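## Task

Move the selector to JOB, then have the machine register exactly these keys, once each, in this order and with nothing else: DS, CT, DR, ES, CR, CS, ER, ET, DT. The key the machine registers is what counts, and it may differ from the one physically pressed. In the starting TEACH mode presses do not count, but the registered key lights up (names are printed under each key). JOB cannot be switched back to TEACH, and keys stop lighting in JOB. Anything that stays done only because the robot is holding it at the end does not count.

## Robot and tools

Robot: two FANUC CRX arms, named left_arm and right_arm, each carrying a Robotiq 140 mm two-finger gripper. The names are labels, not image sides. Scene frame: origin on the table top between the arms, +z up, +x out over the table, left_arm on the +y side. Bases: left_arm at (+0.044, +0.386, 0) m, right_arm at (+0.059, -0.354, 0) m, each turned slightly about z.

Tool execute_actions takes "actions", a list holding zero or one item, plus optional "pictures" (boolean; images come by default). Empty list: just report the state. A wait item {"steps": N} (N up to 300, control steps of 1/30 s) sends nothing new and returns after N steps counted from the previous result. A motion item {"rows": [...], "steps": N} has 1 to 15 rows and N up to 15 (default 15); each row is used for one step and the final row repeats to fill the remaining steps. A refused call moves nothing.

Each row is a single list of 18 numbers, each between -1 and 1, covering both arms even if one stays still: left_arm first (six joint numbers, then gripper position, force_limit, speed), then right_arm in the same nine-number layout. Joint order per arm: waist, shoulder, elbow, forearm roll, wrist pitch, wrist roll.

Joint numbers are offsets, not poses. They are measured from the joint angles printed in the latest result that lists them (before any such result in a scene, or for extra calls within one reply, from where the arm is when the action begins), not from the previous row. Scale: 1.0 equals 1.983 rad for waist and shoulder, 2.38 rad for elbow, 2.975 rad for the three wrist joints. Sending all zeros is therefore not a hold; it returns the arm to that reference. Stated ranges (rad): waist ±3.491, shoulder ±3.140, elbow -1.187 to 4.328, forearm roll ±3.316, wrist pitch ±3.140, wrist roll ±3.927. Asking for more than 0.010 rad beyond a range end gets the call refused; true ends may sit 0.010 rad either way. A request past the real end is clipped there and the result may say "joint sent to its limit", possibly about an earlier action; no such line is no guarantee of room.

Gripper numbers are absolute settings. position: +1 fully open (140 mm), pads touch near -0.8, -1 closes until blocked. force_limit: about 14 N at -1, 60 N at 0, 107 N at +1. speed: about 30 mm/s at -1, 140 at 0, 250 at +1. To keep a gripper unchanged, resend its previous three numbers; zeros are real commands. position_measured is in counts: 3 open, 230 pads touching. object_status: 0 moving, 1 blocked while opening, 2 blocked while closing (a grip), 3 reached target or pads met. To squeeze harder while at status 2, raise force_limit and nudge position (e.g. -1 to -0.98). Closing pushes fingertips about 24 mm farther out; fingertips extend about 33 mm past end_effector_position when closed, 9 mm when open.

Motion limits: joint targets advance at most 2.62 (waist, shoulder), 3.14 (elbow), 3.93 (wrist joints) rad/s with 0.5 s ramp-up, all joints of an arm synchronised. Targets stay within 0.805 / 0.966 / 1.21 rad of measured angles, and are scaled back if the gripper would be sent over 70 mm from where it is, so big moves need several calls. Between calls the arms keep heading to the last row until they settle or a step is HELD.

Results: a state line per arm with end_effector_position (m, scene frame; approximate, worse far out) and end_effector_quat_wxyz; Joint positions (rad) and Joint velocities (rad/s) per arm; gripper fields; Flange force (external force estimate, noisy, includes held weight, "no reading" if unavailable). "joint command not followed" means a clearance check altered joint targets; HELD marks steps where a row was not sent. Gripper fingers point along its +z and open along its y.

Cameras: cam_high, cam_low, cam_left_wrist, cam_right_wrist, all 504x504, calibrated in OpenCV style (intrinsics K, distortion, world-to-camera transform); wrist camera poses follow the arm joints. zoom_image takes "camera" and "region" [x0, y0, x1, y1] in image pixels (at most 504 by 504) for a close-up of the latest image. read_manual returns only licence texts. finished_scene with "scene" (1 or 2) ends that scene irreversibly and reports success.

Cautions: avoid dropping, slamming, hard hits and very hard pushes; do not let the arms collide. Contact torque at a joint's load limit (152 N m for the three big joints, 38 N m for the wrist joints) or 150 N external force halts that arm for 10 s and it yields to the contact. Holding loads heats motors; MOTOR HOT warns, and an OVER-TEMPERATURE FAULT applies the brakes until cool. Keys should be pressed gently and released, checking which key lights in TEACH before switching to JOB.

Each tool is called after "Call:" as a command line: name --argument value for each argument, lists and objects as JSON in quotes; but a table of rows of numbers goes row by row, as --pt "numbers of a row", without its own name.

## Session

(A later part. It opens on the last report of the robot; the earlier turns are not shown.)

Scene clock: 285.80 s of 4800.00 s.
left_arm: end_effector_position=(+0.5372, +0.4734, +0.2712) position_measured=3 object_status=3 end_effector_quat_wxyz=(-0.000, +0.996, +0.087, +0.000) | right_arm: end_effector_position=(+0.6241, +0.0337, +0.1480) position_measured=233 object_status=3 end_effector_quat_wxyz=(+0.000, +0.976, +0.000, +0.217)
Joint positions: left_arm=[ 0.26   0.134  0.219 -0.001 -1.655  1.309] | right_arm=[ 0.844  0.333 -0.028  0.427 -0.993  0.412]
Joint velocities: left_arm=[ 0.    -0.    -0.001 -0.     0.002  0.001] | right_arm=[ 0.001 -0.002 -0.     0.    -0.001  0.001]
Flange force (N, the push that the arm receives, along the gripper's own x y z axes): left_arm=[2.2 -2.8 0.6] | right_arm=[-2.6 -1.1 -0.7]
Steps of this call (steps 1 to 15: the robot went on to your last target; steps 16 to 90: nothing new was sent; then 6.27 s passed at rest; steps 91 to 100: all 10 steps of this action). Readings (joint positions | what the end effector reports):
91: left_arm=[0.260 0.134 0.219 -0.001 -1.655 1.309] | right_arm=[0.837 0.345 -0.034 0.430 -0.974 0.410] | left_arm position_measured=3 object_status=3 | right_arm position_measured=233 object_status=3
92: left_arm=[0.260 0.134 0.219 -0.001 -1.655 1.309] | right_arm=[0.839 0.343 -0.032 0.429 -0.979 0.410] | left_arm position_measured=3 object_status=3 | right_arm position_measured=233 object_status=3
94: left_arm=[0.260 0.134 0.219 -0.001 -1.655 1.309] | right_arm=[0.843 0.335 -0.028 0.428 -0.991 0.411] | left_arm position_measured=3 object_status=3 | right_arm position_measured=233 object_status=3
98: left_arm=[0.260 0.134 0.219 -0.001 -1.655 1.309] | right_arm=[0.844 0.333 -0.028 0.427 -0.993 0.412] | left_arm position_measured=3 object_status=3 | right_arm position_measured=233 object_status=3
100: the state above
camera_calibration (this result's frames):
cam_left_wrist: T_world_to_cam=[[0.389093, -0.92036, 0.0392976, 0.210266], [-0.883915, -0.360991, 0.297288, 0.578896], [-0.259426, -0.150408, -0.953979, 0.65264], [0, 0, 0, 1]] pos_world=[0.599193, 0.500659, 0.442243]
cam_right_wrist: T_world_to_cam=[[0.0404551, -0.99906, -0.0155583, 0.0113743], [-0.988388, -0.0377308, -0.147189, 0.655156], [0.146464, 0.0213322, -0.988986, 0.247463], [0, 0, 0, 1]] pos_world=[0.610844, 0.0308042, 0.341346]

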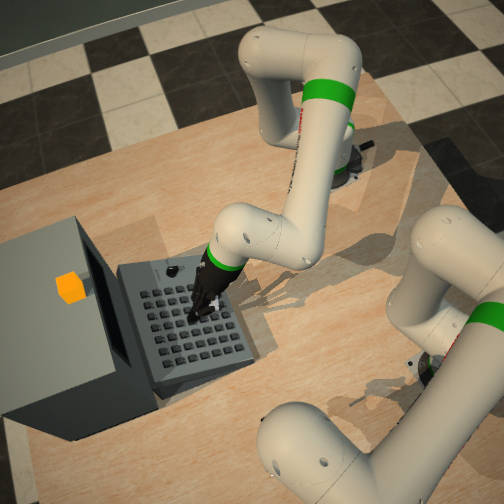

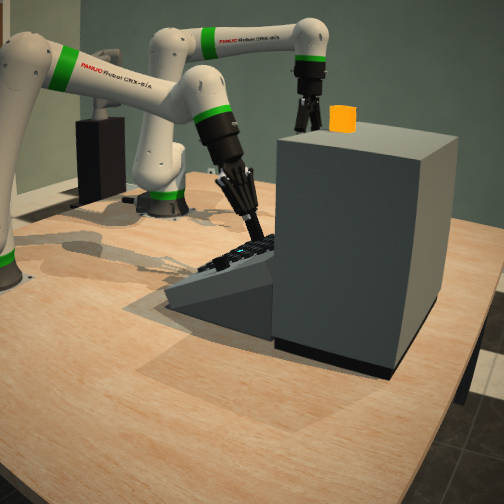

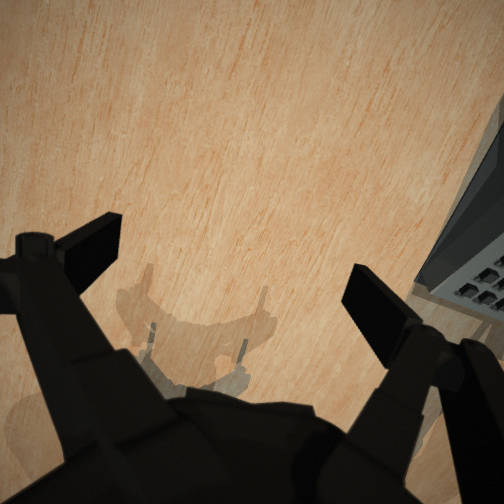

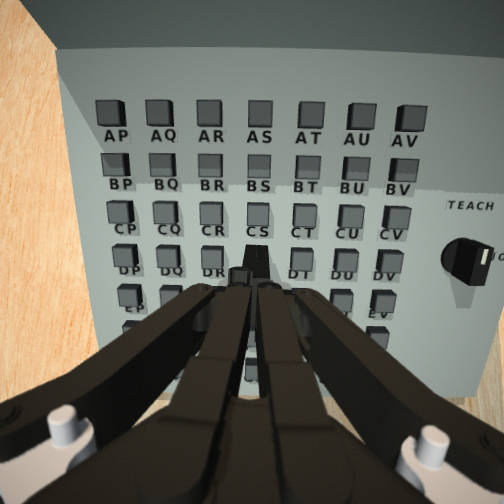

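Call:
execute_actions --actions '[{"rows": [[0,0,0,0,0,0,1,0,0,-0.0047,0.0542,0.0760,-0.0070,-0.0213,-0.5128,-1,0,1]], "steps": 15}]' --pictures false

Call:
execute_actions --actions '[{"steps": 18}]'

Scene clock: 322.07 s of 4800.00 s.
left_arm: end_effector_position=(+0.5372, +0.4734, +0.2712) position_measured=3 object_status=3 end_effector_quat_wxyz=(-0.000, +0.996, +0.087, +0.000) | right_arm: end_effector_position=(+0.6444, +0.0555, +0.1563) position_measured=233 object_status=3 end_effector_quat_wxyz=(-0.094, +0.881, -0.422, +0.195)
Joint positions: left_arm=[ 0.26   0.134  0.219 -0.001 -1.655  1.309] | right_arm=[ 0.838  0.402  0.088  0.414 -1.034 -0.453]
Joint velocities: left_arm=[ 0.    -0.    -0.     0.     0.002 -0.   ] | right_arm=[-0.018  0.193  0.325 -0.038 -0.113 -3.138]
Flange force (N, the push that the arm receives, along the gripper's own x y z axes): left_arm=[1.8 -1.8 -1.0] | right_arm=[-4.2 -3.3 1.4]
Steps of this call (steps 1 to 15: the robot went on to your last target; steps 16 to 90: nothing new was sent; then 32.77 s passed at rest; steps 91 to 105: all 15 steps of this action). Readings (joint positions | what the end effector reports):
91: left_arm=[0.260 0.134 0.219 -0.001 -1.655 1.309] | right_arm=[0.844 0.333 -0.027 0.427 -0.993 0.412] | left_arm position_measured=3 object_status=3 | right_arm position_measured=233 object_status=3
92: left_arm=[0.260 0.134 0.219 -0.001 -1.655 1.309] | right_arm=[0.844 0.333 -0.027 0.427 -0.994 0.407] | left_arm position_measured=3 object_status=3 | right_arm position_measured=233 object_status=3
94: left_arm=[0.260 0.134 0.219 -0.001 -1.655 1.309] | right_arm=[0.844 0.336 -0.021 0.426 -0.996 0.369] | left_arm position_measured=3 object_status=3 | right_arm position_measured=233 object_status=3
98: left_arm=[0.260 0.134 0.219 -0.001 -1.655 1.309] | right_arm=[0.842 0.353 0.006 0.423 -1.005 0.188] | left_arm position_measured=3 object_status=3 | right_arm position_measured=233 object_status=3
105: the state above

Scene clock: 322.67 s of 4800.00 s.
left_arm: end_effector_position=(+0.5372, +0.4734, +0.2712) position_measured=3 object_status=3 end_effector_quat_wxyz=(-0.000, +0.996, +0.087, +0.000) | right_arm: end_effector_position=(+0.6553, +0.0672, +0.1601) position_measured=233 object_status=3 end_effector_quat_wxyz=(+0.153, -0.691, +0.690, -0.153)
Joint positions: left_arm=[ 0.26   0.134  0.219 -0.001 -1.655  1.309] | right_arm=[ 0.835  0.441  0.153  0.406 -1.057 -1.113]
Joint velocities: left_arm=[ 0.001 -0.    -0.001 -0.    -0.     0.   ] | right_arm=[ 0.    -0.    -0.001  0.    -0.001 -0.001]
Flange force (N, the push that the arm receives, along the gripper's own x y z axes): left_arm=[4.2 -3.1 -0.8] | right_arm=[-3.1 -1.6 -0.4]
Steps of this call (steps 1 to 18: the robot went on to your last target). Readings (joint positions | what the end effector reports):
1: left_arm=[0.260 0.134 0.219 -0.001 -1.655 1.309] | right_arm=[0.837 0.408 0.099 0.412 -1.038 -0.555] | left_arm position_measured=3 object_status=3 | right_arm position_measured=233 object_status=3
2: left_arm=[0.260 0.134 0.219 -0.001 -1.655 1.309] | right_arm=[0.837 0.414 0.108 0.411 -1.041 -0.649] | left_arm position_measured=3 object_status=3 | right_arm position_measured=233 object_status=3
4: left_arm=[0.260 0.134 0.219 -0.001 -1.655 1.309] | right_arm=[0.836 0.424 0.125 0.409 -1.047 -0.811] | left_arm position_measured=3 object_status=3 | right_arm position_measured=233 object_status=3
8: left_arm=[0.260 0.134 0.219 -0.001 -1.655 1.309] | right_arm=[0.835 0.437 0.146 0.407 -1.054 -1.031] | left_arm position_measured=3 object_status=3 | right_arm position_measured=233 object_status=3
18: the state above
camera_calibration (this result's frames):
cam_left_wrist: T_world_to_cam=[[0.389093, -0.92036, 0.0392976, 0.210266], [-0.883915, -0.360992, 0.297287, 0.578896], [-0.259425, -0.150408, -0.953979, 0.65264], [0, 0, 0, 1]] pos_world=[0.599193, 0.500659, 0.442243]
cam_right_wrist: T_world_to_cam=[[-0.892345, -0.030745, -0.450306, 0.659549], [-0.155109, 0.957804, 0.241975, 0.0137677], [0.423865, 0.285772, -0.859461, 0.0338461], [0, 0, 0, 1]] pos_world=[0.576335, -0.00258115, 0.322757]

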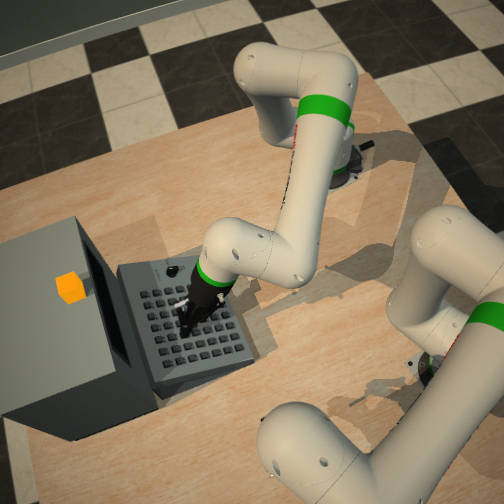

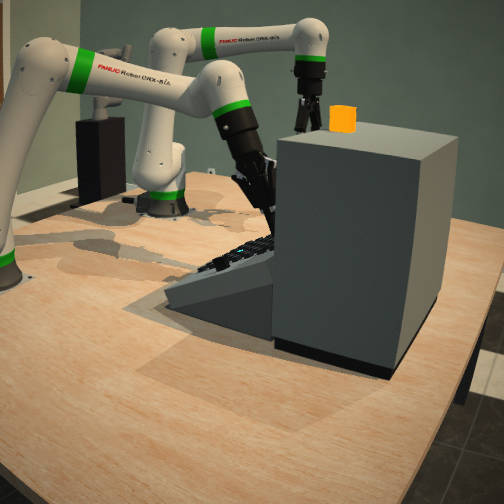

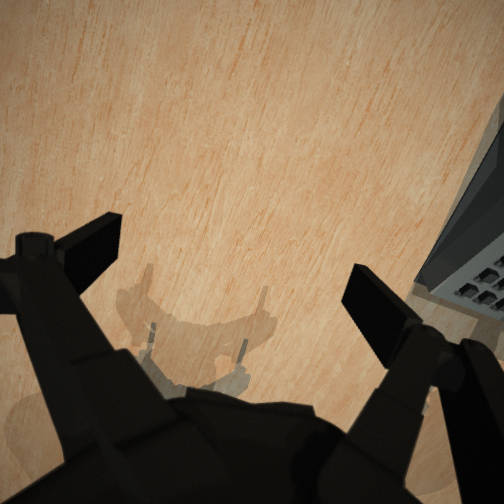

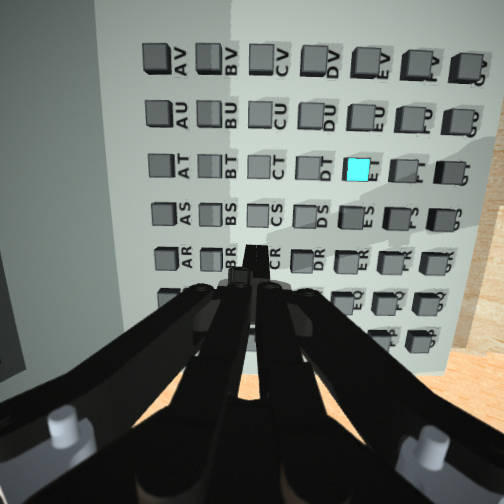

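Call:
execute_actions --actions '[{"rows": [[0,0,0,0,0,0,1,0,0,-0.0018,0.00352,-0.00139,0.00052,0.00363,-0.00036,-1,0,1]], "steps": 9}]'

Scene clock: 364.47 s of 4800.00 s.
left_arm: end_effector_position=(+0.5372, +0.4734, +0.2712) position_measured=3 object_status=3 end_effector_quat_wxyz=(-0.000, +0.996, +0.087, +0.000) | right_arm: end_effector_position=(+0.6578, +0.0672, +0.1547) position_measured=233 object_status=3 end_effector_quat_wxyz=(+0.153, -0.691, +0.690, -0.153)
Joint positions: left_arm=[ 0.26   0.134  0.219 -0.001 -1.655  1.309] | right_arm=[ 0.831  0.448  0.15   0.408 -1.046 -1.114]
Joint velocities: left_arm=[-0.001  0.    -0.001 -0.     0.001  0.   ] | right_arm=[ 0.001  0.     0.001  0.     0.001 -0.001]
Flange force (N, the push that the arm receives, along the gripper's own x y z axes): left_arm=[-2.3 -2.9 2.1] | right_arm=[0.0 3.9 -3.0]
Steps of this call (steps 1 to 15: the robot went on to your last target; steps 16 to 90: nothing new was sent; then 38.50 s passed at rest; steps 91 to 99: all 9 steps of this action). Readings (joint positions | what the end effector reports):
91: left_arm=[0.260 0.134 0.219 -0.001 -1.655 1.309] | right_arm=[0.834 0.441 0.153 0.406 -1.056 -1.113] | left_arm position_measured=3 object_status=3 | right_arm position_measured=233 object_status=3
92: left_arm=[0.260 0.134 0.219 -0.001 -1.655 1.309] | right_arm=[0.833 0.443 0.153 0.407 -1.053 -1.114] | left_arm position_measured=3 object_status=3 | right_arm position_measured=233 object_status=3
94: left_arm=[0.260 0.134 0.219 -0.001 -1.655 1.309] | right_arm=[0.831 0.447 0.151 0.407 -1.047 -1.114] | left_arm position_measured=3 object_status=3 | right_arm position_measured=233 object_status=3
98: left_arm=[0.260 0.134 0.219 -0.001 -1.655 1.309] | right_arm=[0.831 0.448 0.150 0.408 -1.046 -1.114] | left_arm position_measured=3 object_status=3 | right_arm position_measured=233 object_status=3
99: the state above
camera_calibration (this result's frames):
cam_left_wrist: T_world_to_cam=[[0.389093, -0.92036, 0.0392977, 0.210266], [-0.883915, -0.360991, 0.297288, 0.578896], [-0.259425, -0.150408, -0.953979, 0.65264], [0, 0, 0, 1]] pos_world=[0.599193, 0.500659, 0.442243]
cam_right_wrist: T_world_to_cam=[[-0.892348, -0.0307401, -0.4503, 0.659352], [-0.155107, 0.957802, 0.241985, 0.0154814], [0.42386, 0.28578, -0.859461, 0.0281481], [0, 0, 0, 1]] pos_world=[0.578842, -0.00260374, 0.317352]

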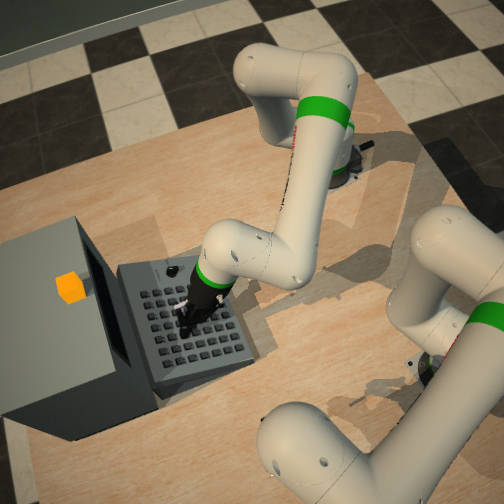

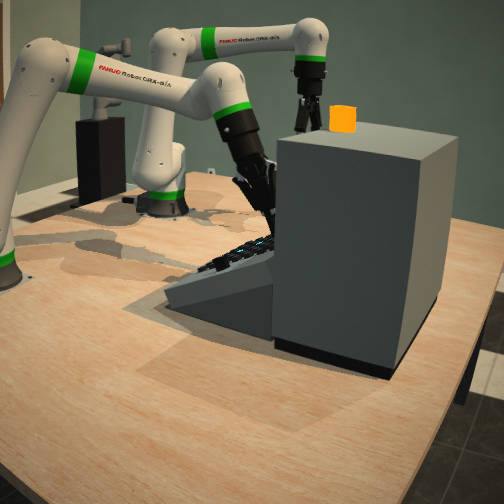

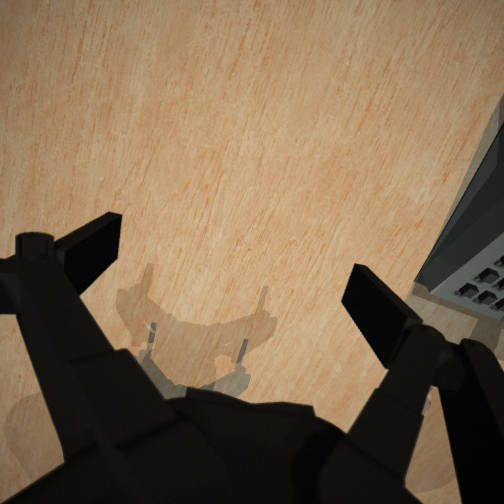

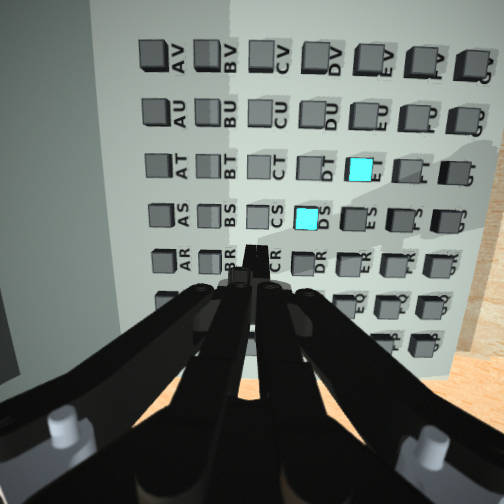

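Call:
execute_actions --actions '[{"rows": [[0,0,0,0,0,0,1,0,0,0.00189,-0.0037,0.00146,-0.00054,-0.00381,0.00038,-1,0,1],[0,0,0,0,0,0,1,0,0,0.00189,-0.0037,0.00146,-0.00054,-0.00381,0.00038,-1,0,1],[0,0,0,0,0,0,1,0,0,0.00189,-0.0037,0.00146,-0.00054,-0.00381,0.00038,-1,0,1],[0,0,0,0,0,0,1,0,0,-0.03541,-0.00448,0.01802,-0.00929,-0.00732,0.03178,-1,0,1]], "steps": 15}]'

Scene clock: 445.60 s of 4800.00 s.
left_arm: end_effector_position=(+0.5372, +0.4734, +0.2712) position_measured=3 object_status=3 end_effector_quat_wxyz=(-0.000, +0.996, +0.087, +0.000) | right_arm: end_effector_position=(+0.6869, +0.0333, +0.1752) position_measured=233 object_status=3 end_effector_quat_wxyz=(+0.153, -0.691, +0.690, -0.153)
Joint positions: left_arm=[ 0.26   0.134  0.219 -0.001 -1.655  1.309] | right_arm=[ 0.761  0.439  0.193  0.38  -1.068 -1.02 ]
Joint velocities: left_arm=[-0.001 -0.     0.001 -0.    -0.001 -0.001] | right_arm=[-0.001 -0.001  0.    -0.    -0.001  0.001]
Flange force (N, the push that the arm receives, along the gripper's own x y z axes): left_arm=[-1.3 -1.1 1.1] | right_arm=[-5.4 -5.2 3.1]
Steps of this call (steps 1 to 15: the robot went on to your last target; steps 16 to 90: nothing new was sent; then 77.63 s passed at rest; steps 91 to 105: all 15 steps of this action). Readings (joint positions | what the end effector reports):
91: left_arm=[0.260 0.134 0.219 -0.001 -1.655 1.309] | right_arm=[0.831 0.448 0.150 0.408 -1.046 -1.114] | left_arm position_measured=3 object_status=3 | right_arm position_measured=233 object_status=3
92: left_arm=[0.260 0.134 0.219 -0.001 -1.655 1.309] | right_arm=[0.832 0.446 0.151 0.407 -1.050 -1.114] | left_arm position_measured=3 object_status=3 | right_arm position_measured=233 object_status=3
94: left_arm=[0.260 0.134 0.219 -0.001 -1.655 1.309] | right_arm=[0.834 0.442 0.153 0.406 -1.056 -1.114] | left_arm position_measured=3 object_status=3 | right_arm position_measured=233 object_status=3
98: left_arm=[0.260 0.134 0.219 -0.001 -1.655 1.309] | right_arm=[0.789 0.439 0.179 0.390 -1.065 -1.054] | left_arm position_measured=3 object_status=3 | right_arm position_measured=233 object_status=3
105: the state above
camera_calibration (this result's frames):
cam_left_wrist: T_world_to_cam=[[0.389093, -0.92036, 0.0392976, 0.210266], [-0.883915, -0.360991, 0.297287, 0.578896], [-0.259425, -0.150408, -0.953979, 0.65264], [0, 0, 0, 1]] pos_world=[0.599193, 0.500659, 0.442243]
cam_right_wrist: T_world_to_cam=[[-0.892332, -0.0307, -0.450334, 0.693466], [-0.155118, 0.957779, 0.242071, 0.0474556], [0.423889, 0.285863, -0.859419, 0.0431156], [0, 0, 0, 1]] pos_world=[0.607887, -0.0364877, 0.337858]

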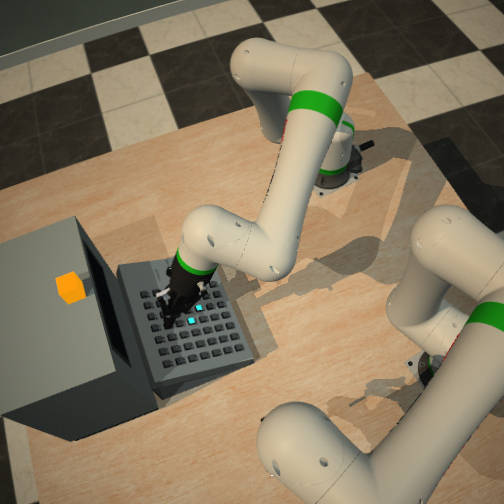

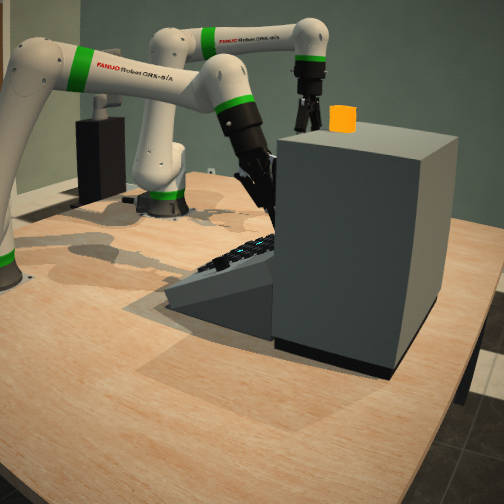

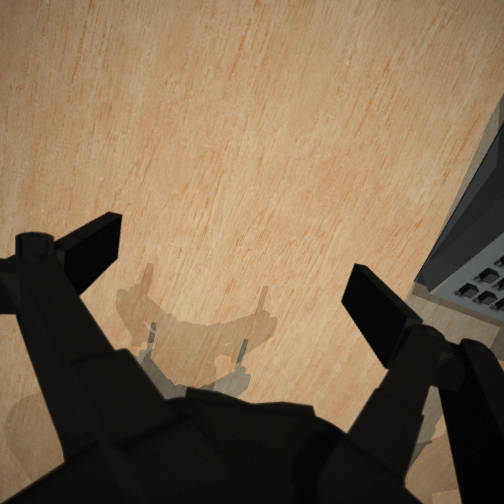

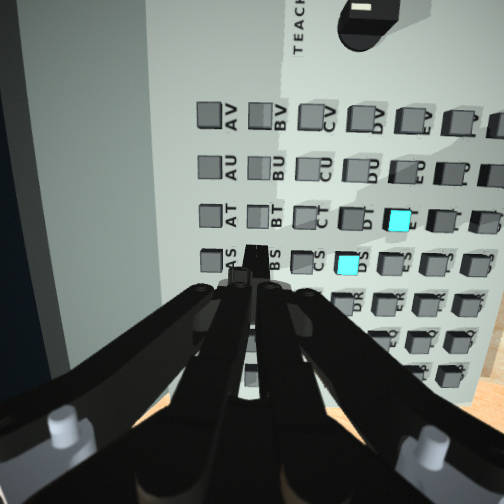

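Call:
execute_actions --actions '[{"rows": [[0,0,0,0,0,0,1,0,0,-0.0021,0.00411,-0.00162,0.0006,0.00424,-0.00042,-1,0,1]], "steps": 8}]'

Scene clock: 450.87 s of 4800.00 s.
left_arm: end_effector_position=(+0.5372, +0.4734, +0.2712) position_measured=3 object_status=3 end_effector_quat_wxyz=(-0.000, +0.996, +0.087, +0.000) | right_arm: end_effector_position=(+0.6899, +0.0331, +0.1691) position_measured=233 object_status=3 end_effector_quat_wxyz=(+0.153, -0.691, +0.690, -0.153)
Joint positions: left_arm=[ 0.26   0.134  0.219 -0.001 -1.655  1.309] | right_arm=[ 0.757  0.446  0.189  0.382 -1.056 -1.021]
Joint velocities: left_arm=[ 0.    -0.    -0.001  0.    -0.002 -0.   ] | right_arm=[-0.001  0.001 -0.001  0.     0.003 -0.004]
Flange force (N, the push that the arm receives, along the gripper's own x y z axes): left_arm=[-3.6 -3.5 4.5] | right_arm=[0.8 9.6 -34.9]
Steps of this call (steps 1 to 15: the robot went on to your last target; steps 16 to 90: nothing new was sent; then 2.00 s passed at rest; steps 91 to 98: all 8 steps of this action). Readings (joint positions | what the end effector reports):
91: left_arm=[0.260 0.134 0.219 -0.001 -1.655 1.309] | right_arm=[0.761 0.439 0.193 0.380 -1.068 -1.020] | left_arm position_measured=3 object_status=3 | right_arm position_measured=233 object_status=3
92: left_arm=[0.260 0.134 0.219 -0.001 -1.655 1.309] | right_arm=[0.759 0.442 0.192 0.381 -1.063 -1.020] | left_arm position_measured=3 object_status=3 | right_arm position_measured=233 object_status=3
94: left_arm=[0.260 0.134 0.219 -0.001 -1.655 1.309] | right_arm=[0.757 0.446 0.190 0.382 -1.057 -1.020] | left_arm position_measured=3 object_status=3 | right_arm position_measured=233 object_status=3
98: the state above
camera_calibration (this result's frames):
cam_left_wrist: T_world_to_cam=[[0.389093, -0.92036, 0.0392976, 0.210266], [-0.883915, -0.360991, 0.297287, 0.578896], [-0.259425, -0.150408, -0.953979, 0.65264], [0, 0, 0, 1]] pos_world=[0.599193, 0.500659, 0.442243]
cam_right_wrist: T_world_to_cam=[[-0.892166, -0.0307794, -0.450657, 0.693396], [-0.155229, 0.957806, 0.241891, 0.0496515], [0.424197, 0.285762, -0.8593, 0.0364527], [0, 0, 0, 1]] pos_world=[0.610869, -0.036631, 0.331797]

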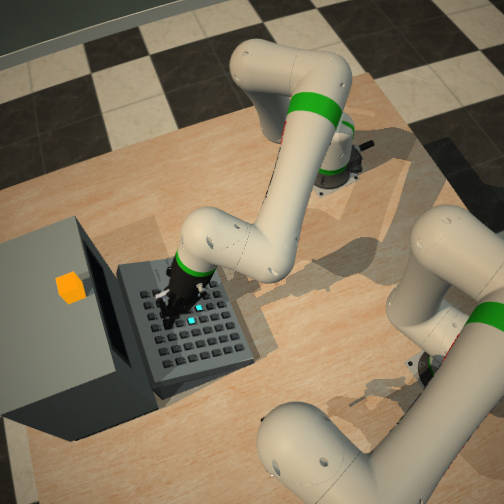

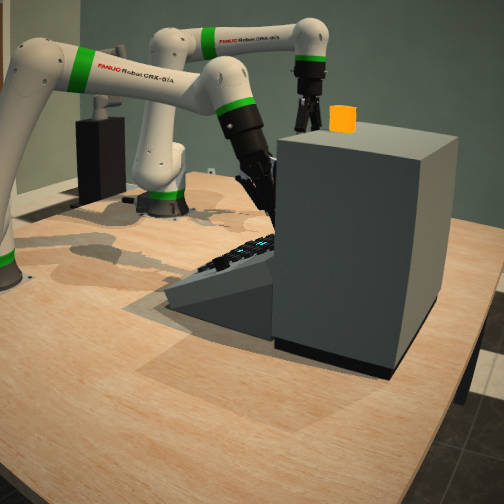

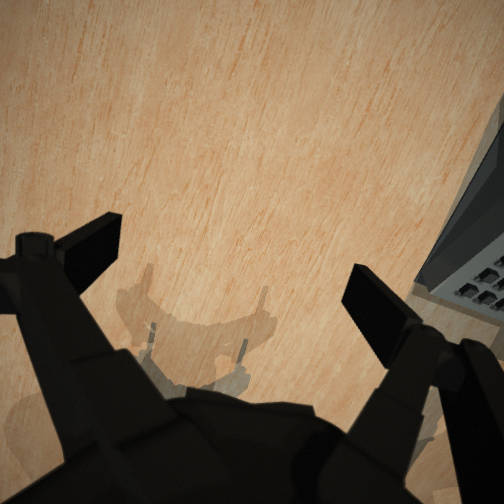

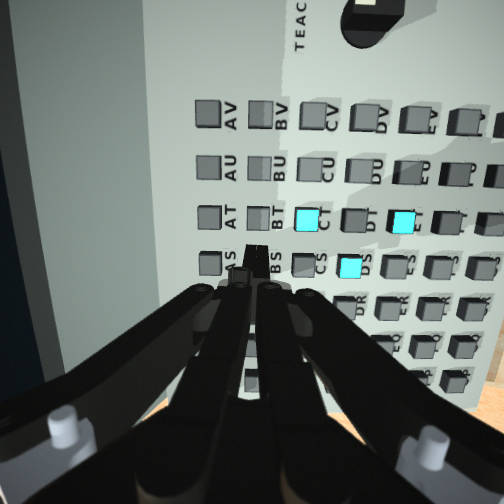

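Call:
execute_actions --actions '[{"rows": [[0,0,0,0,0,0,1,0,0,0.00024,-0.00047,0.00018,-0.00007,-0.00048,0.00005,-1,0,1]], "steps": 8}]' --pictures false

Call:
execute_actions --actions '[{"rows": [[0,0,0,0,0,0,1,0,0,0.0021,-0.00411,0.00162,-0.0006,-0.00424,0.00042,-1,0,1]], "steps": 8}]' --pictures false

Scene clock: 458.30 s of 4800.00 s.
left_arm: end_effector_position=(+0.5372, +0.4734, +0.2712) position_measured=3 object_status=3 end_effector_quat_wxyz=(-0.000, +0.996, +0.087, +0.000) | right_arm: end_effector_position=(+0.6896, +0.0330, +0.1695) position_measured=233 object_status=3 end_effector_quat_wxyz=(+0.153, -0.691, +0.690, -0.153)
Joint positions: left_arm=[ 0.26   0.134  0.219 -0.001 -1.655  1.309] | right_arm=[ 0.757  0.446  0.189  0.382 -1.057 -1.021]
Joint velocities: left_arm=[-0.001 -0.001 -0.001  0.     0.001  0.001] | right_arm=[ 0.001 -0.003  0.001  0.    -0.002  0.   ]
Flange force (N, the push that the arm receives, along the gripper's own x y z axes): left_arm=[1.5 0.3 -0.2] | right_arm=[-0.5 5.6 -12.9]
Steps of this call (steps 1 to 15: the robot went on to your last target; steps 16 to 90: nothing new was sent; then 4.17 s passed at rest; steps 91 to 98: all 8 steps of this action). Readings (joint positions | what the end effector reports):
91: left_arm=[0.260 0.134 0.219 -0.001 -1.655 1.309] | right_arm=[0.757 0.447 0.189 0.382 -1.055 -1.021] | left_arm position_measured=3 object_status=3 | right_arm position_measured=233 object_status=3
92: left_arm=[0.260 0.134 0.219 -0.001 -1.655 1.309] | right_arm=[0.757 0.447 0.189 0.382 -1.056 -1.021] | left_arm position_measured=3 object_status=3 | right_arm position_measured=233 object_status=3
94: left_arm=[0.260 0.134 0.219 -0.001 -1.655 1.309] | right_arm=[0.757 0.446 0.189 0.382 -1.056 -1.021] | left_arm position_measured=3 object_status=3 | right_arm position_measured=233 object_status=3
98: the state above

Scene clock: 458.57 s of 4800.00 s.
left_arm: end_effector_position=(+0.5372, +0.4734, +0.2712) position_measured=3 object_status=3 end_effector_quat_wxyz=(-0.000, +0.996, +0.087, +0.000) | right_arm: end_effector_position=(+0.6865, +0.0332, +0.1757) position_measured=233 object_status=3 end_effector_quat_wxyz=(+0.153, -0.691, +0.690, -0.153)
Joint positions: left_arm=[ 0.26   0.134  0.219 -0.001 -1.655  1.309] | right_arm=[ 0.761  0.438  0.193  0.38  -1.069 -1.02 ]
Joint velocities: left_arm=[-0.    -0.    -0.002  0.    -0.002  0.001] | right_arm=[ 0.004 -0.002  0.002 -0.001 -0.002  0.   ]
Flange force (N, the push that the arm receives, along the gripper's own x y z axes): left_arm=[1.3 -1.0 1.3] | right_arm=[-0.7 3.3 -0.8]
Steps of this call (steps 1 to 8: all 8 steps of this action). Readings (joint positions | what the end effector reports):
1: left_arm=[0.260 0.134 0.219 -0.001 -1.655 1.309] | right_arm=[0.757 0.446 0.190 0.382 -1.057 -1.021] | left_arm position_measured=3 object_status=3 | right_arm position_measured=233 object_status=3
2: left_arm=[0.260 0.134 0.219 -0.001 -1.655 1.309] | right_arm=[0.759 0.443 0.191 0.381 -1.062 -1.021] | left_arm position_measured=3 object_status=3 | right_arm position_measured=233 object_status=3
4: left_arm=[0.260 0.134 0.219 -0.001 -1.655 1.309] | right_arm=[0.761 0.439 0.193 0.380 -1.068 -1.020] | left_arm position_measured=3 object_status=3 | right_arm position_measured=233 object_status=3
8: the state above

Call:
execute_actions --actions '[{"rows": [[0,0,0,0,0,0,1,0,0,0.01779,0.02992,0.03521,0.00127,-0.01194,-0.00862,-1,0,1],[0,0,0,0,0,0,1,0,0,0.01779,0.02992,0.03521,0.00127,-0.01194,-0.00862,-1,0,1],[0,0,0,0,0,0,1,0,0,0.01779,0.02992,0.03521,0.00127,-0.01194,-0.00862,-1,0,1],[0,0,0,0,0,0,1,0,0,0.01779,0.02992,0.03521,0.00127,-0.01194,-0.00862,-1,0,1],[0,0,0,0,0,0,1,0,0,0.01779,0.02992,0.03521,0.00127,-0.01194,-0.00862,-1,0,1],[0,0,0,0,0,0,1,0,0,0.01779,0.02992,0.03521,0.00127,-0.01194,-0.00862,-1,0,1],[0,0,0,0,0,0,1,0,0,0.01779,0.02992,0.03521,0.00127,-0.01194,-0.00862,-1,0,1],[0,0,0,0,0,0,1,0,0,0.01779,0.02992,0.03521,0.00127,-0.01194,-0.00862,-1,0,1],[0,0,0,0,0,0,1,0,0,0.01601,0.03351,0.03385,0.00173,-0.00828,-0.00895,-1,0,1]], "steps": 15}]'

Scene clock: 579.07 s of 4800.00 s.
left_arm: end_effector_position=(+0.5372, +0.4734, +0.2712) position_measured=3 object_status=3 end_effector_quat_wxyz=(-0.000, +0.996, +0.087, +0.000) | right_arm: end_effector_position=(+0.6892, +0.0682, +0.1701) position_measured=233 object_status=3 end_effector_quat_wxyz=(+0.153, -0.691, +0.690, -0.153)
Joint positions: left_arm=[ 0.26   0.134  0.219 -0.001 -1.655  1.309] | right_arm=[ 0.793  0.504  0.274  0.385 -1.094 -1.047]
Joint velocities: left_arm=[ 0.001  0.    -0.    -0.    -0.001 -0.   ] | right_arm=[-0.002  0.002  0.     0.     0.004 -0.001]
Flange force (N, the push that the arm receives, along the gripper's own x y z axes): left_arm=[0.1 -0.4 0.8] | right_arm=[-0.5 5.6 -2.8]
Steps of this call (steps 1 to 15: the robot went on to your last target; steps 16 to 90: nothing new was sent; then 117.00 s passed at rest; steps 91 to 105: all 15 steps of this action). Readings (joint positions | what the end effector reports):
91: left_arm=[0.260 0.134 0.219 -0.001 -1.655 1.309] | right_arm=[0.762 0.438 0.194 0.380 -1.070 -1.020] | left_arm position_measured=3 object_status=3 | right_arm position_measured=233 object_status=3
92: left_arm=[0.260 0.134 0.219 -0.001 -1.655 1.309] | right_arm=[0.763 0.441 0.199 0.380 -1.072 -1.020] | left_arm position_measured=3 object_status=3 | right_arm position_measured=233 object_status=3
94: left_arm=[0.260 0.134 0.219 -0.001 -1.655 1.309] | right_arm=[0.776 0.462 0.229 0.381 -1.084 -1.030] | left_arm position_measured=3 object_status=3 | right_arm position_measured=233 object_status=3
98: left_arm=[0.260 0.134 0.219 -0.001 -1.655 1.309] | right_arm=[0.796 0.497 0.276 0.384 -1.104 -1.045] | left_arm position_measured=3 object_status=3 | right_arm position_measured=233 object_status=3
105: the state above
camera_calibration (this result's frames):
cam_left_wrist: T_world_to_cam=[[0.389093, -0.92036, 0.0392976, 0.210266], [-0.883915, -0.360992, 0.297288, 0.578896], [-0.259425, -0.150408, -0.953979, 0.65264], [0, 0, 0, 1]] pos_world=[0.599193, 0.500659, 0.442243]
cam_right_wrist: T_world_to_cam=[[-0.892424, -0.0304509, -0.450169, 0.694329], [-0.154698, 0.957894, 0.241882, 0.0153426], [0.423849, 0.285502, -0.859559, 0.0278983], [0, 0, 0, 1]] pos_world=[0.610185, -0.00151873, 0.332834]

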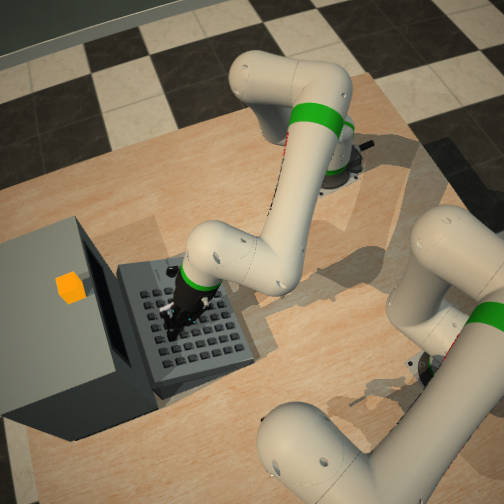

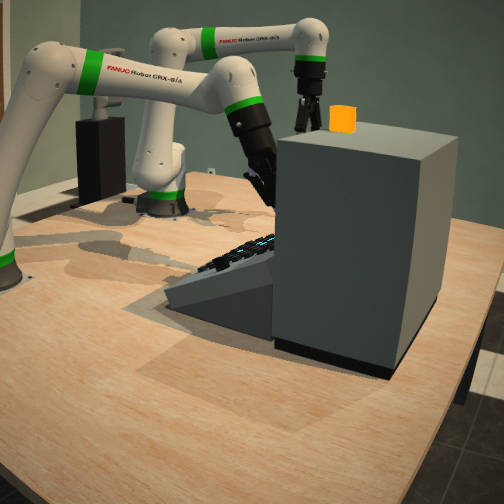

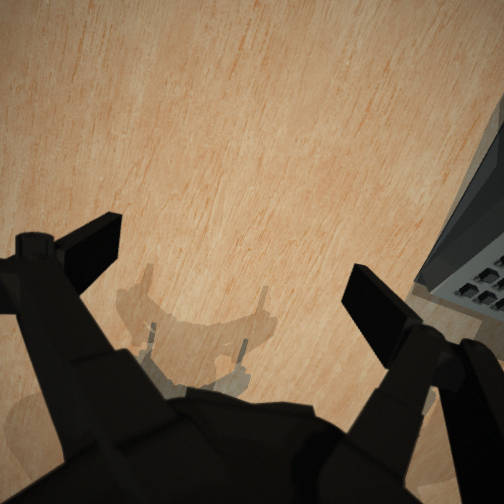

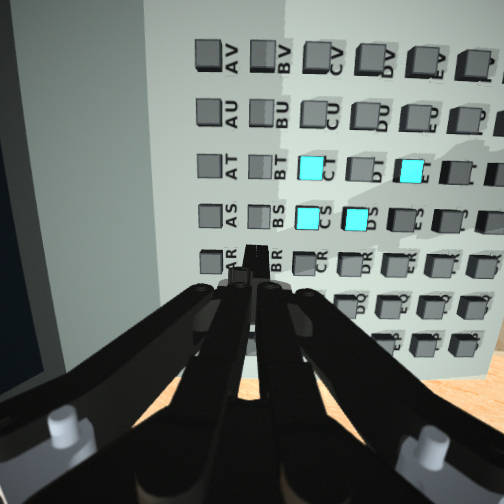

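Call:
execute_actions --actions '[{"rows": [[0,0,0,0,0,0,1,0,0,0.00186,-0.00376,0.00143,-0.00048,-0.00384,0.00034,-1,0,1],[0,0,0,0,0,0,1,0,0,0.00186,-0.00376,0.00143,-0.00048,-0.00384,0.00034,-1,0,1],[0,0,0,0,0,0,1,0,0,0.00186,-0.00376,0.00143,-0.00048,-0.00384,0.00034,-1,0,1],[0,0,0,0,0,0,1,0,0,0.0183,0.02886,0.0414,0.00022,-0.01736,-0.00642,-1,0,1],[0,0,0,0,0,0,1,0,0,0.0183,0.02886,0.0414,0.00022,-0.01736,-0.00642,-1,0,1],[0,0,0,0,0,0,1,0,0,0.0183,0.02886,0.0414,0.00022,-0.01736,-0.00642,-1,0,1],[0,0,0,0,0,0,1,0,0,0.0183,0.02886,0.0414,0.00022,-0.01736,-0.00642,-1,0,1],[0,0,0,0,0,0,1,0,0,0.0183,0.02886,0.0414,0.00022,-0.01736,-0.00642,-1,0,1],[0,0,0,0,0,0,1,0,0,0.0183,0.02886,0.0414,0.00022,-0.01736,-0.00642,-1,0,1],[0,0,0,0,0,0,1,0,0,0.0183,0.02886,0.0414,0.00022,-0.01736,-0.00642,-1,0,1],[0,0,0,0,0,0,1,0,0,0.0183,0.02886,0.0414,0.00022,-0.01736,-0.00642,-1,0,1],[0,0,0,0,0,0,1,0,0,0.01641,0.0325,0.03975,0.00058,-0.01343,-0.00672,-1,0,1]], "steps": 15}]' --pictures false

Call:
execute_actions --actions '[{"steps": 6}]'

Scene clock: 634.20 s of 4800.00 s.
left_arm: end_effector_position=(+0.5372, +0.4734, +0.2712) position_measured=3 object_status=3 end_effector_quat_wxyz=(-0.000, +0.996, +0.087, +0.000) | right_arm: end_effector_position=(+0.6887, +0.1032, +0.1705) position_measured=233 object_status=3 end_effector_quat_wxyz=(+0.153, -0.691, +0.690, -0.153)
Joint positions: left_arm=[ 0.26   0.134  0.219 -0.001 -1.655  1.309] | right_arm=[ 0.826  0.568  0.369  0.387 -1.136 -1.066]
Joint velocities: left_arm=[ 0.     0.001 -0.    -0.     0.     0.001] | right_arm=[-0.011  0.017 -0.009  0.003  0.031 -0.004]
Flange force (N, the push that the arm receives, along the gripper's own x y z axes): left_arm=[-0.6 -1.2 2.5] | right_arm=[-6.0 -1.8 8.3]
Steps of this call (steps 1 to 15: the robot went on to your last target; steps 16 to 90: nothing new was sent; then 51.63 s passed at rest; steps 91 to 105: all 15 steps of this action). Readings (joint positions | what the end effector reports):
91: left_arm=[0.260 0.134 0.219 -0.001 -1.655 1.309] | right_arm=[0.793 0.504 0.274 0.385 -1.094 -1.047] | left_arm position_measured=3 object_status=3 | right_arm position_measured=233 object_status=3
92: left_arm=[0.260 0.134 0.219 -0.001 -1.655 1.309] | right_arm=[0.794 0.502 0.275 0.385 -1.098 -1.047] | left_arm position_measured=3 object_status=3 | right_arm position_measured=233 object_status=3
94: left_arm=[0.260 0.134 0.219 -0.001 -1.655 1.309] | right_arm=[0.796 0.498 0.277 0.384 -1.104 -1.047] | left_arm position_measured=3 object_status=3 | right_arm position_measured=233 object_status=3
98: left_arm=[0.260 0.134 0.219 -0.001 -1.655 1.309] | right_arm=[0.817 0.535 0.336 0.385 -1.132 -1.059] | left_arm position_measured=3 object_status=3 | right_arm position_measured=233 object_status=3
105: the state above

Scene clock: 634.40 s of 4800.00 s.
left_arm: end_effector_position=(+0.5372, +0.4734, +0.2712) position_measured=3 object_status=3 end_effector_quat_wxyz=(-0.000, +0.996, +0.087, +0.000) | right_arm: end_effector_position=(+0.6891, +0.1032, +0.1699) position_measured=233 object_status=3 end_effector_quat_wxyz=(+0.153, -0.691, +0.690, -0.153)
Joint positions: left_arm=[ 0.26   0.134  0.219 -0.001 -1.655  1.309] | right_arm=[ 0.826  0.569  0.369  0.387 -1.134 -1.067]
Joint velocities: left_arm=[ 0.    -0.    -0.     0.     0.001  0.   ] | right_arm=[-0.001  0.001  0.     0.     0.001  0.   ]
Flange force (N, the push that the arm receives, along the gripper's own x y z axes): left_arm=[1.4 0.6 -2.0] | right_arm=[1.3 7.5 -23.5]
Steps of this call (steps 1 to 6: the robot went on to your last target). Readings (joint positions | what the end effector reports):
1: left_arm=[0.260 0.134 0.219 -0.001 -1.655 1.309] | right_arm=[0.826 0.568 0.369 0.387 -1.135 -1.066] | left_arm position_measured=3 object_status=3 | right_arm position_measured=233 object_status=3
2: left_arm=[0.260 0.134 0.219 -0.001 -1.655 1.309] | right_arm=[0.826 0.568 0.369 0.387 -1.135 -1.066] | left_arm position_measured=3 object_status=3 | right_arm position_measured=233 object_status=3
4: left_arm=[0.260 0.134 0.219 -0.001 -1.655 1.309] | right_arm=[0.826 0.568 0.369 0.387 -1.134 -1.067] | left_arm position_measured=3 object_status=3 | right_arm position_measured=233 object_status=3
6: the state above
camera_calibration (this result's frames):
cam_left_wrist: T_world_to_cam=[[0.389093, -0.92036, 0.0392977, 0.210266], [-0.883915, -0.360991, 0.297287, 0.578896], [-0.259425, -0.150408, -0.953979, 0.65264], [0, 0, 0, 1]] pos_world=[0.599193, 0.500659, 0.442243]
cam_right_wrist: T_world_to_cam=[[-0.892473, -0.0305887, -0.450063, 0.695264], [-0.154852, 0.957847, 0.241969, -0.0180754], [0.42369, 0.285644, -0.859589, 0.017874], [0, 0, 0, 1]] pos_world=[0.610132, 0.033475, 0.332651]

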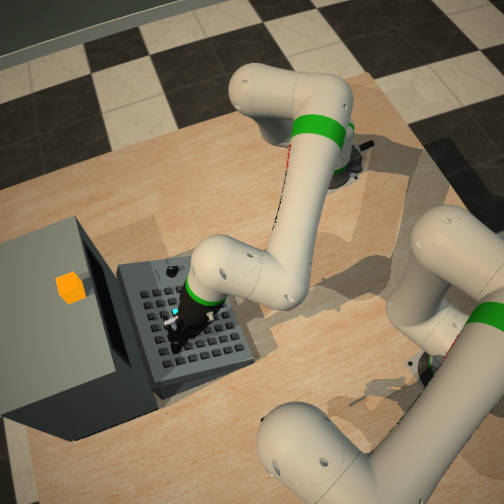

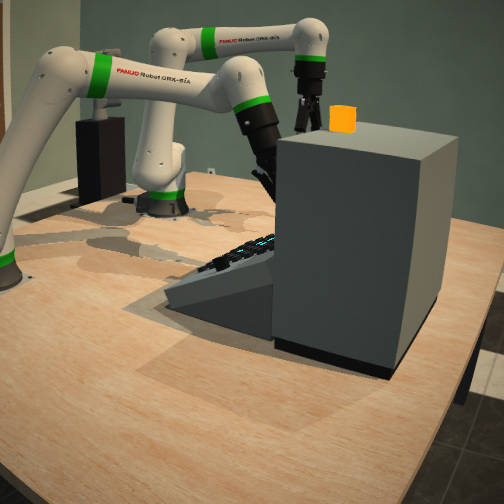

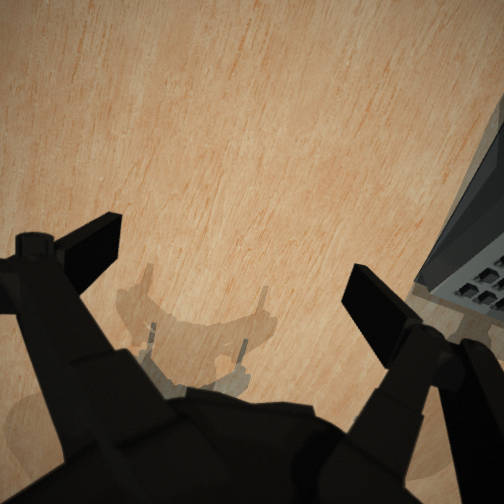

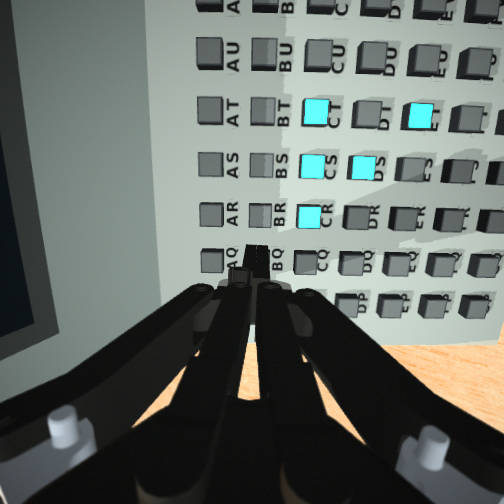

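Call:
execute_actions --actions '[{"rows": [[0,0,0,0,0,0,1,0,0,0.00184,-0.00356,0.00162,-0.00036,-0.00385,0.0003,-1,0,1],[0,0,0,0,0,0,1,0,0,0.00184,-0.00356,0.00162,-0.00036,-0.00385,0.0003,-1,0,1],[0,0,0,0,0,0,1,0,0,0.00184,-0.00356,0.00162,-0.00036,-0.00385,0.0003,-1,0,1],[0,0,0,0,0,0,1,0,0,0.02165,-0.03229,-0.05073,0.0067,0.01214,-0.02265,-1,0,1],[0,0,0,0,0,0,1,0,0,0.02165,-0.03229,-0.05073,0.0067,0.01214,-0.02265,-1,0,1],[0,0,0,0,0,0,1,0,0,0.02165,-0.03229,-0.05073,0.0067,0.01214,-0.02265,-1,0,1],[0,0,0,0,0,0,1,0,0,0.02165,-0.03229,-0.05073,0.0067,0.01214,-0.02265,-1,0,1],[0,0,0,0,0,0,1,0,0,0.02165,-0.03229,-0.05073,0.0067,0.01214,-0.02265,-1,0,1],[0,0,0,0,0,0,1,0,0,0.02165,-0.03229,-0.05073,0.0067,0.01214,-0.02265,-1,0,1],[0,0,0,0,0,0,1,0,0,0.02165,-0.03229,-0.05073,0.0067,0.01214,-0.02265,-1,0,1],[0,0,0,0,0,0,1,0,0,0.02165,-0.03229,-0.05073,0.0067,0.01214,-0.02265,-1,0,1],[0,0,0,0,0,0,1,0,0,0.02165,-0.03229,-0.05073,0.0067,0.01214,-0.02265,-1,0,1],[0,0,0,0,0,0,1,0,0,0.0199,-0.02889,-0.05217,0.00713,0.01572,-0.02296,-1,0,1]], "steps": 15}]' --pictures false

Call:
execute_actions --actions '[{"steps": 8}]'

Scene clock: 673.40 s of 4800.00 s.
left_arm: end_effector_position=(+0.5372, +0.4734, +0.2712) position_measured=3 object_status=3 end_effector_quat_wxyz=(-0.000, +0.996, +0.087, +0.000) | right_arm: end_effector_position=(+0.6563, +0.1034, +0.1576) position_measured=233 object_status=3 end_effector_quat_wxyz=(+0.153, -0.691, +0.690, -0.153)
Joint positions: left_arm=[ 0.26   0.134  0.219 -0.001 -1.655  1.309] | right_arm=[ 0.866  0.509  0.245  0.407 -1.09  -1.134]
Joint velocities: left_arm=[-0.     0.001 -0.001 -0.    -0.     0.001] | right_arm=[-0.026  0.061 -0.033  0.002  0.07  -0.007]
Flange force (N, the push that the arm receives, along the gripper's own x y z axes): left_arm=[1.1 -0.5 0.9] | right_arm=[-3.5 -0.3 7.7]
Steps of this call (steps 1 to 15: the robot went on to your last target; steps 16 to 90: nothing new was sent; then 35.50 s passed at rest; steps 91 to 105: all 15 steps of this action). Readings (joint positions | what the end effector reports):
91: left_arm=[0.260 0.134 0.219 -0.001 -1.655 1.309] | right_arm=[0.826 0.569 0.369 0.387 -1.134 -1.067] | left_arm position_measured=3 object_status=3 | right_arm position_measured=233 object_status=3
92: left_arm=[0.260 0.134 0.219 -0.001 -1.655 1.309] | right_arm=[0.827 0.567 0.370 0.386 -1.138 -1.067] | left_arm position_measured=3 object_status=3 | right_arm position_measured=233 object_status=3
94: left_arm=[0.260 0.134 0.219 -0.001 -1.655 1.309] | right_arm=[0.829 0.563 0.371 0.386 -1.144 -1.067] | left_arm position_measured=3 object_status=3 | right_arm position_measured=233 object_status=3
98: left_arm=[0.260 0.134 0.219 -0.001 -1.655 1.309] | right_arm=[0.849 0.532 0.313 0.398 -1.122 -1.100] | left_arm position_measured=3 object_status=3 | right_arm position_measured=233 object_status=3
105: the state above

Scene clock: 673.67 s of 4800.00 s.
left_arm: end_effector_position=(+0.5372, +0.4734, +0.2712) position_measured=3 object_status=3 end_effector_quat_wxyz=(-0.000, +0.996, +0.087, +0.000) | right_arm: end_effector_position=(+0.6570, +0.1033, +0.1558) position_measured=233 object_status=3 end_effector_quat_wxyz=(+0.153, -0.691, +0.690, -0.153)
Joint positions: left_arm=[ 0.26   0.134  0.219 -0.001 -1.655  1.309] | right_arm=[ 0.865  0.511  0.244  0.408 -1.088 -1.135]
Joint velocities: left_arm=[-0.     0.     0.001 -0.     0.001 -0.001] | right_arm=[-0.     0.     0.002 -0.001  0.    -0.   ]
Flange force (N, the push that the arm receives, along the gripper's own x y z axes): left_arm=[0.1 -2.2 0.0] | right_arm=[-2.0 2.5 -3.1]
Steps of this call (steps 1 to 8: the robot went on to your last target). Readings (joint positions | what the end effector reports):
1: left_arm=[0.260 0.134 0.219 -0.001 -1.655 1.309] | right_arm=[0.866 0.510 0.245 0.408 -1.089 -1.135] | left_arm position_measured=3 object_status=3 | right_arm position_measured=233 object_status=3
2: left_arm=[0.260 0.134 0.219 -0.001 -1.655 1.309] | right_arm=[0.866 0.511 0.245 0.408 -1.088 -1.135] | left_arm position_measured=3 object_status=3 | right_arm position_measured=233 object_status=3
4: left_arm=[0.260 0.134 0.219 -0.001 -1.655 1.309] | right_arm=[0.865 0.511 0.245 0.408 -1.088 -1.135] | left_arm position_measured=3 object_status=3 | right_arm position_measured=233 object_status=3
8: the state above
camera_calibration (this result's frames):
cam_left_wrist: T_world_to_cam=[[0.389093, -0.92036, 0.0392975, 0.210266], [-0.883915, -0.360992, 0.297287, 0.578896], [-0.259425, -0.150408, -0.953979, 0.65264], [0, 0, 0, 1]] pos_world=[0.599193, 0.500659, 0.442243]
cam_right_wrist: T_world_to_cam=[[-0.892459, -0.0306751, -0.450085, 0.660307], [-0.154962, 0.957824, 0.24199, -0.0196387], [0.423679, 0.285712, -0.859572, 0.0192619], [0, 0, 0, 1]] pos_world=[0.578093, 0.0335621, 0.318503]

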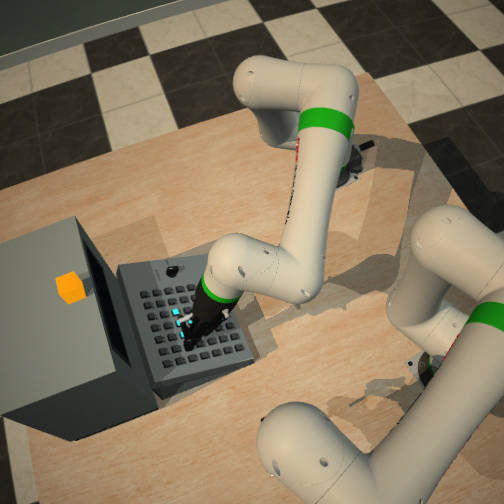

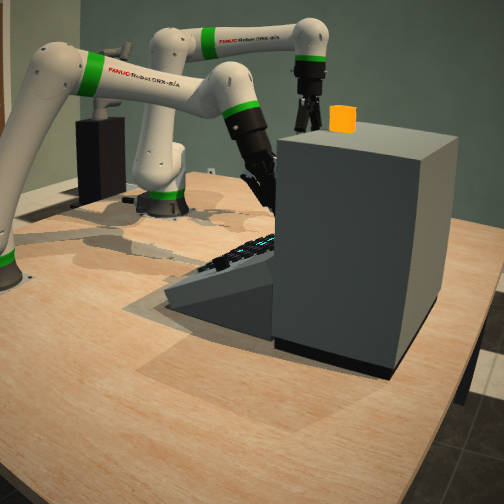

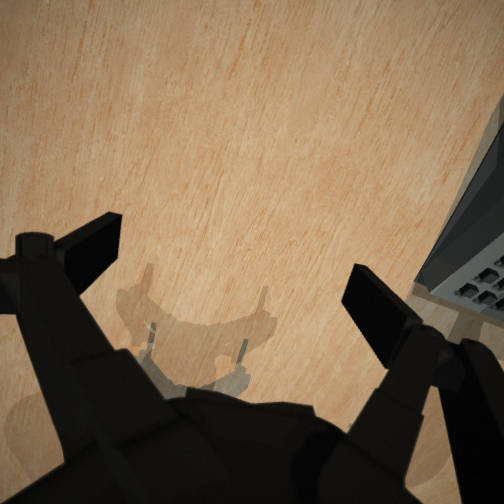

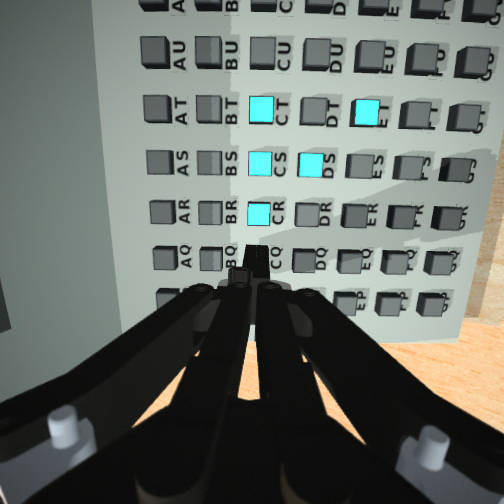

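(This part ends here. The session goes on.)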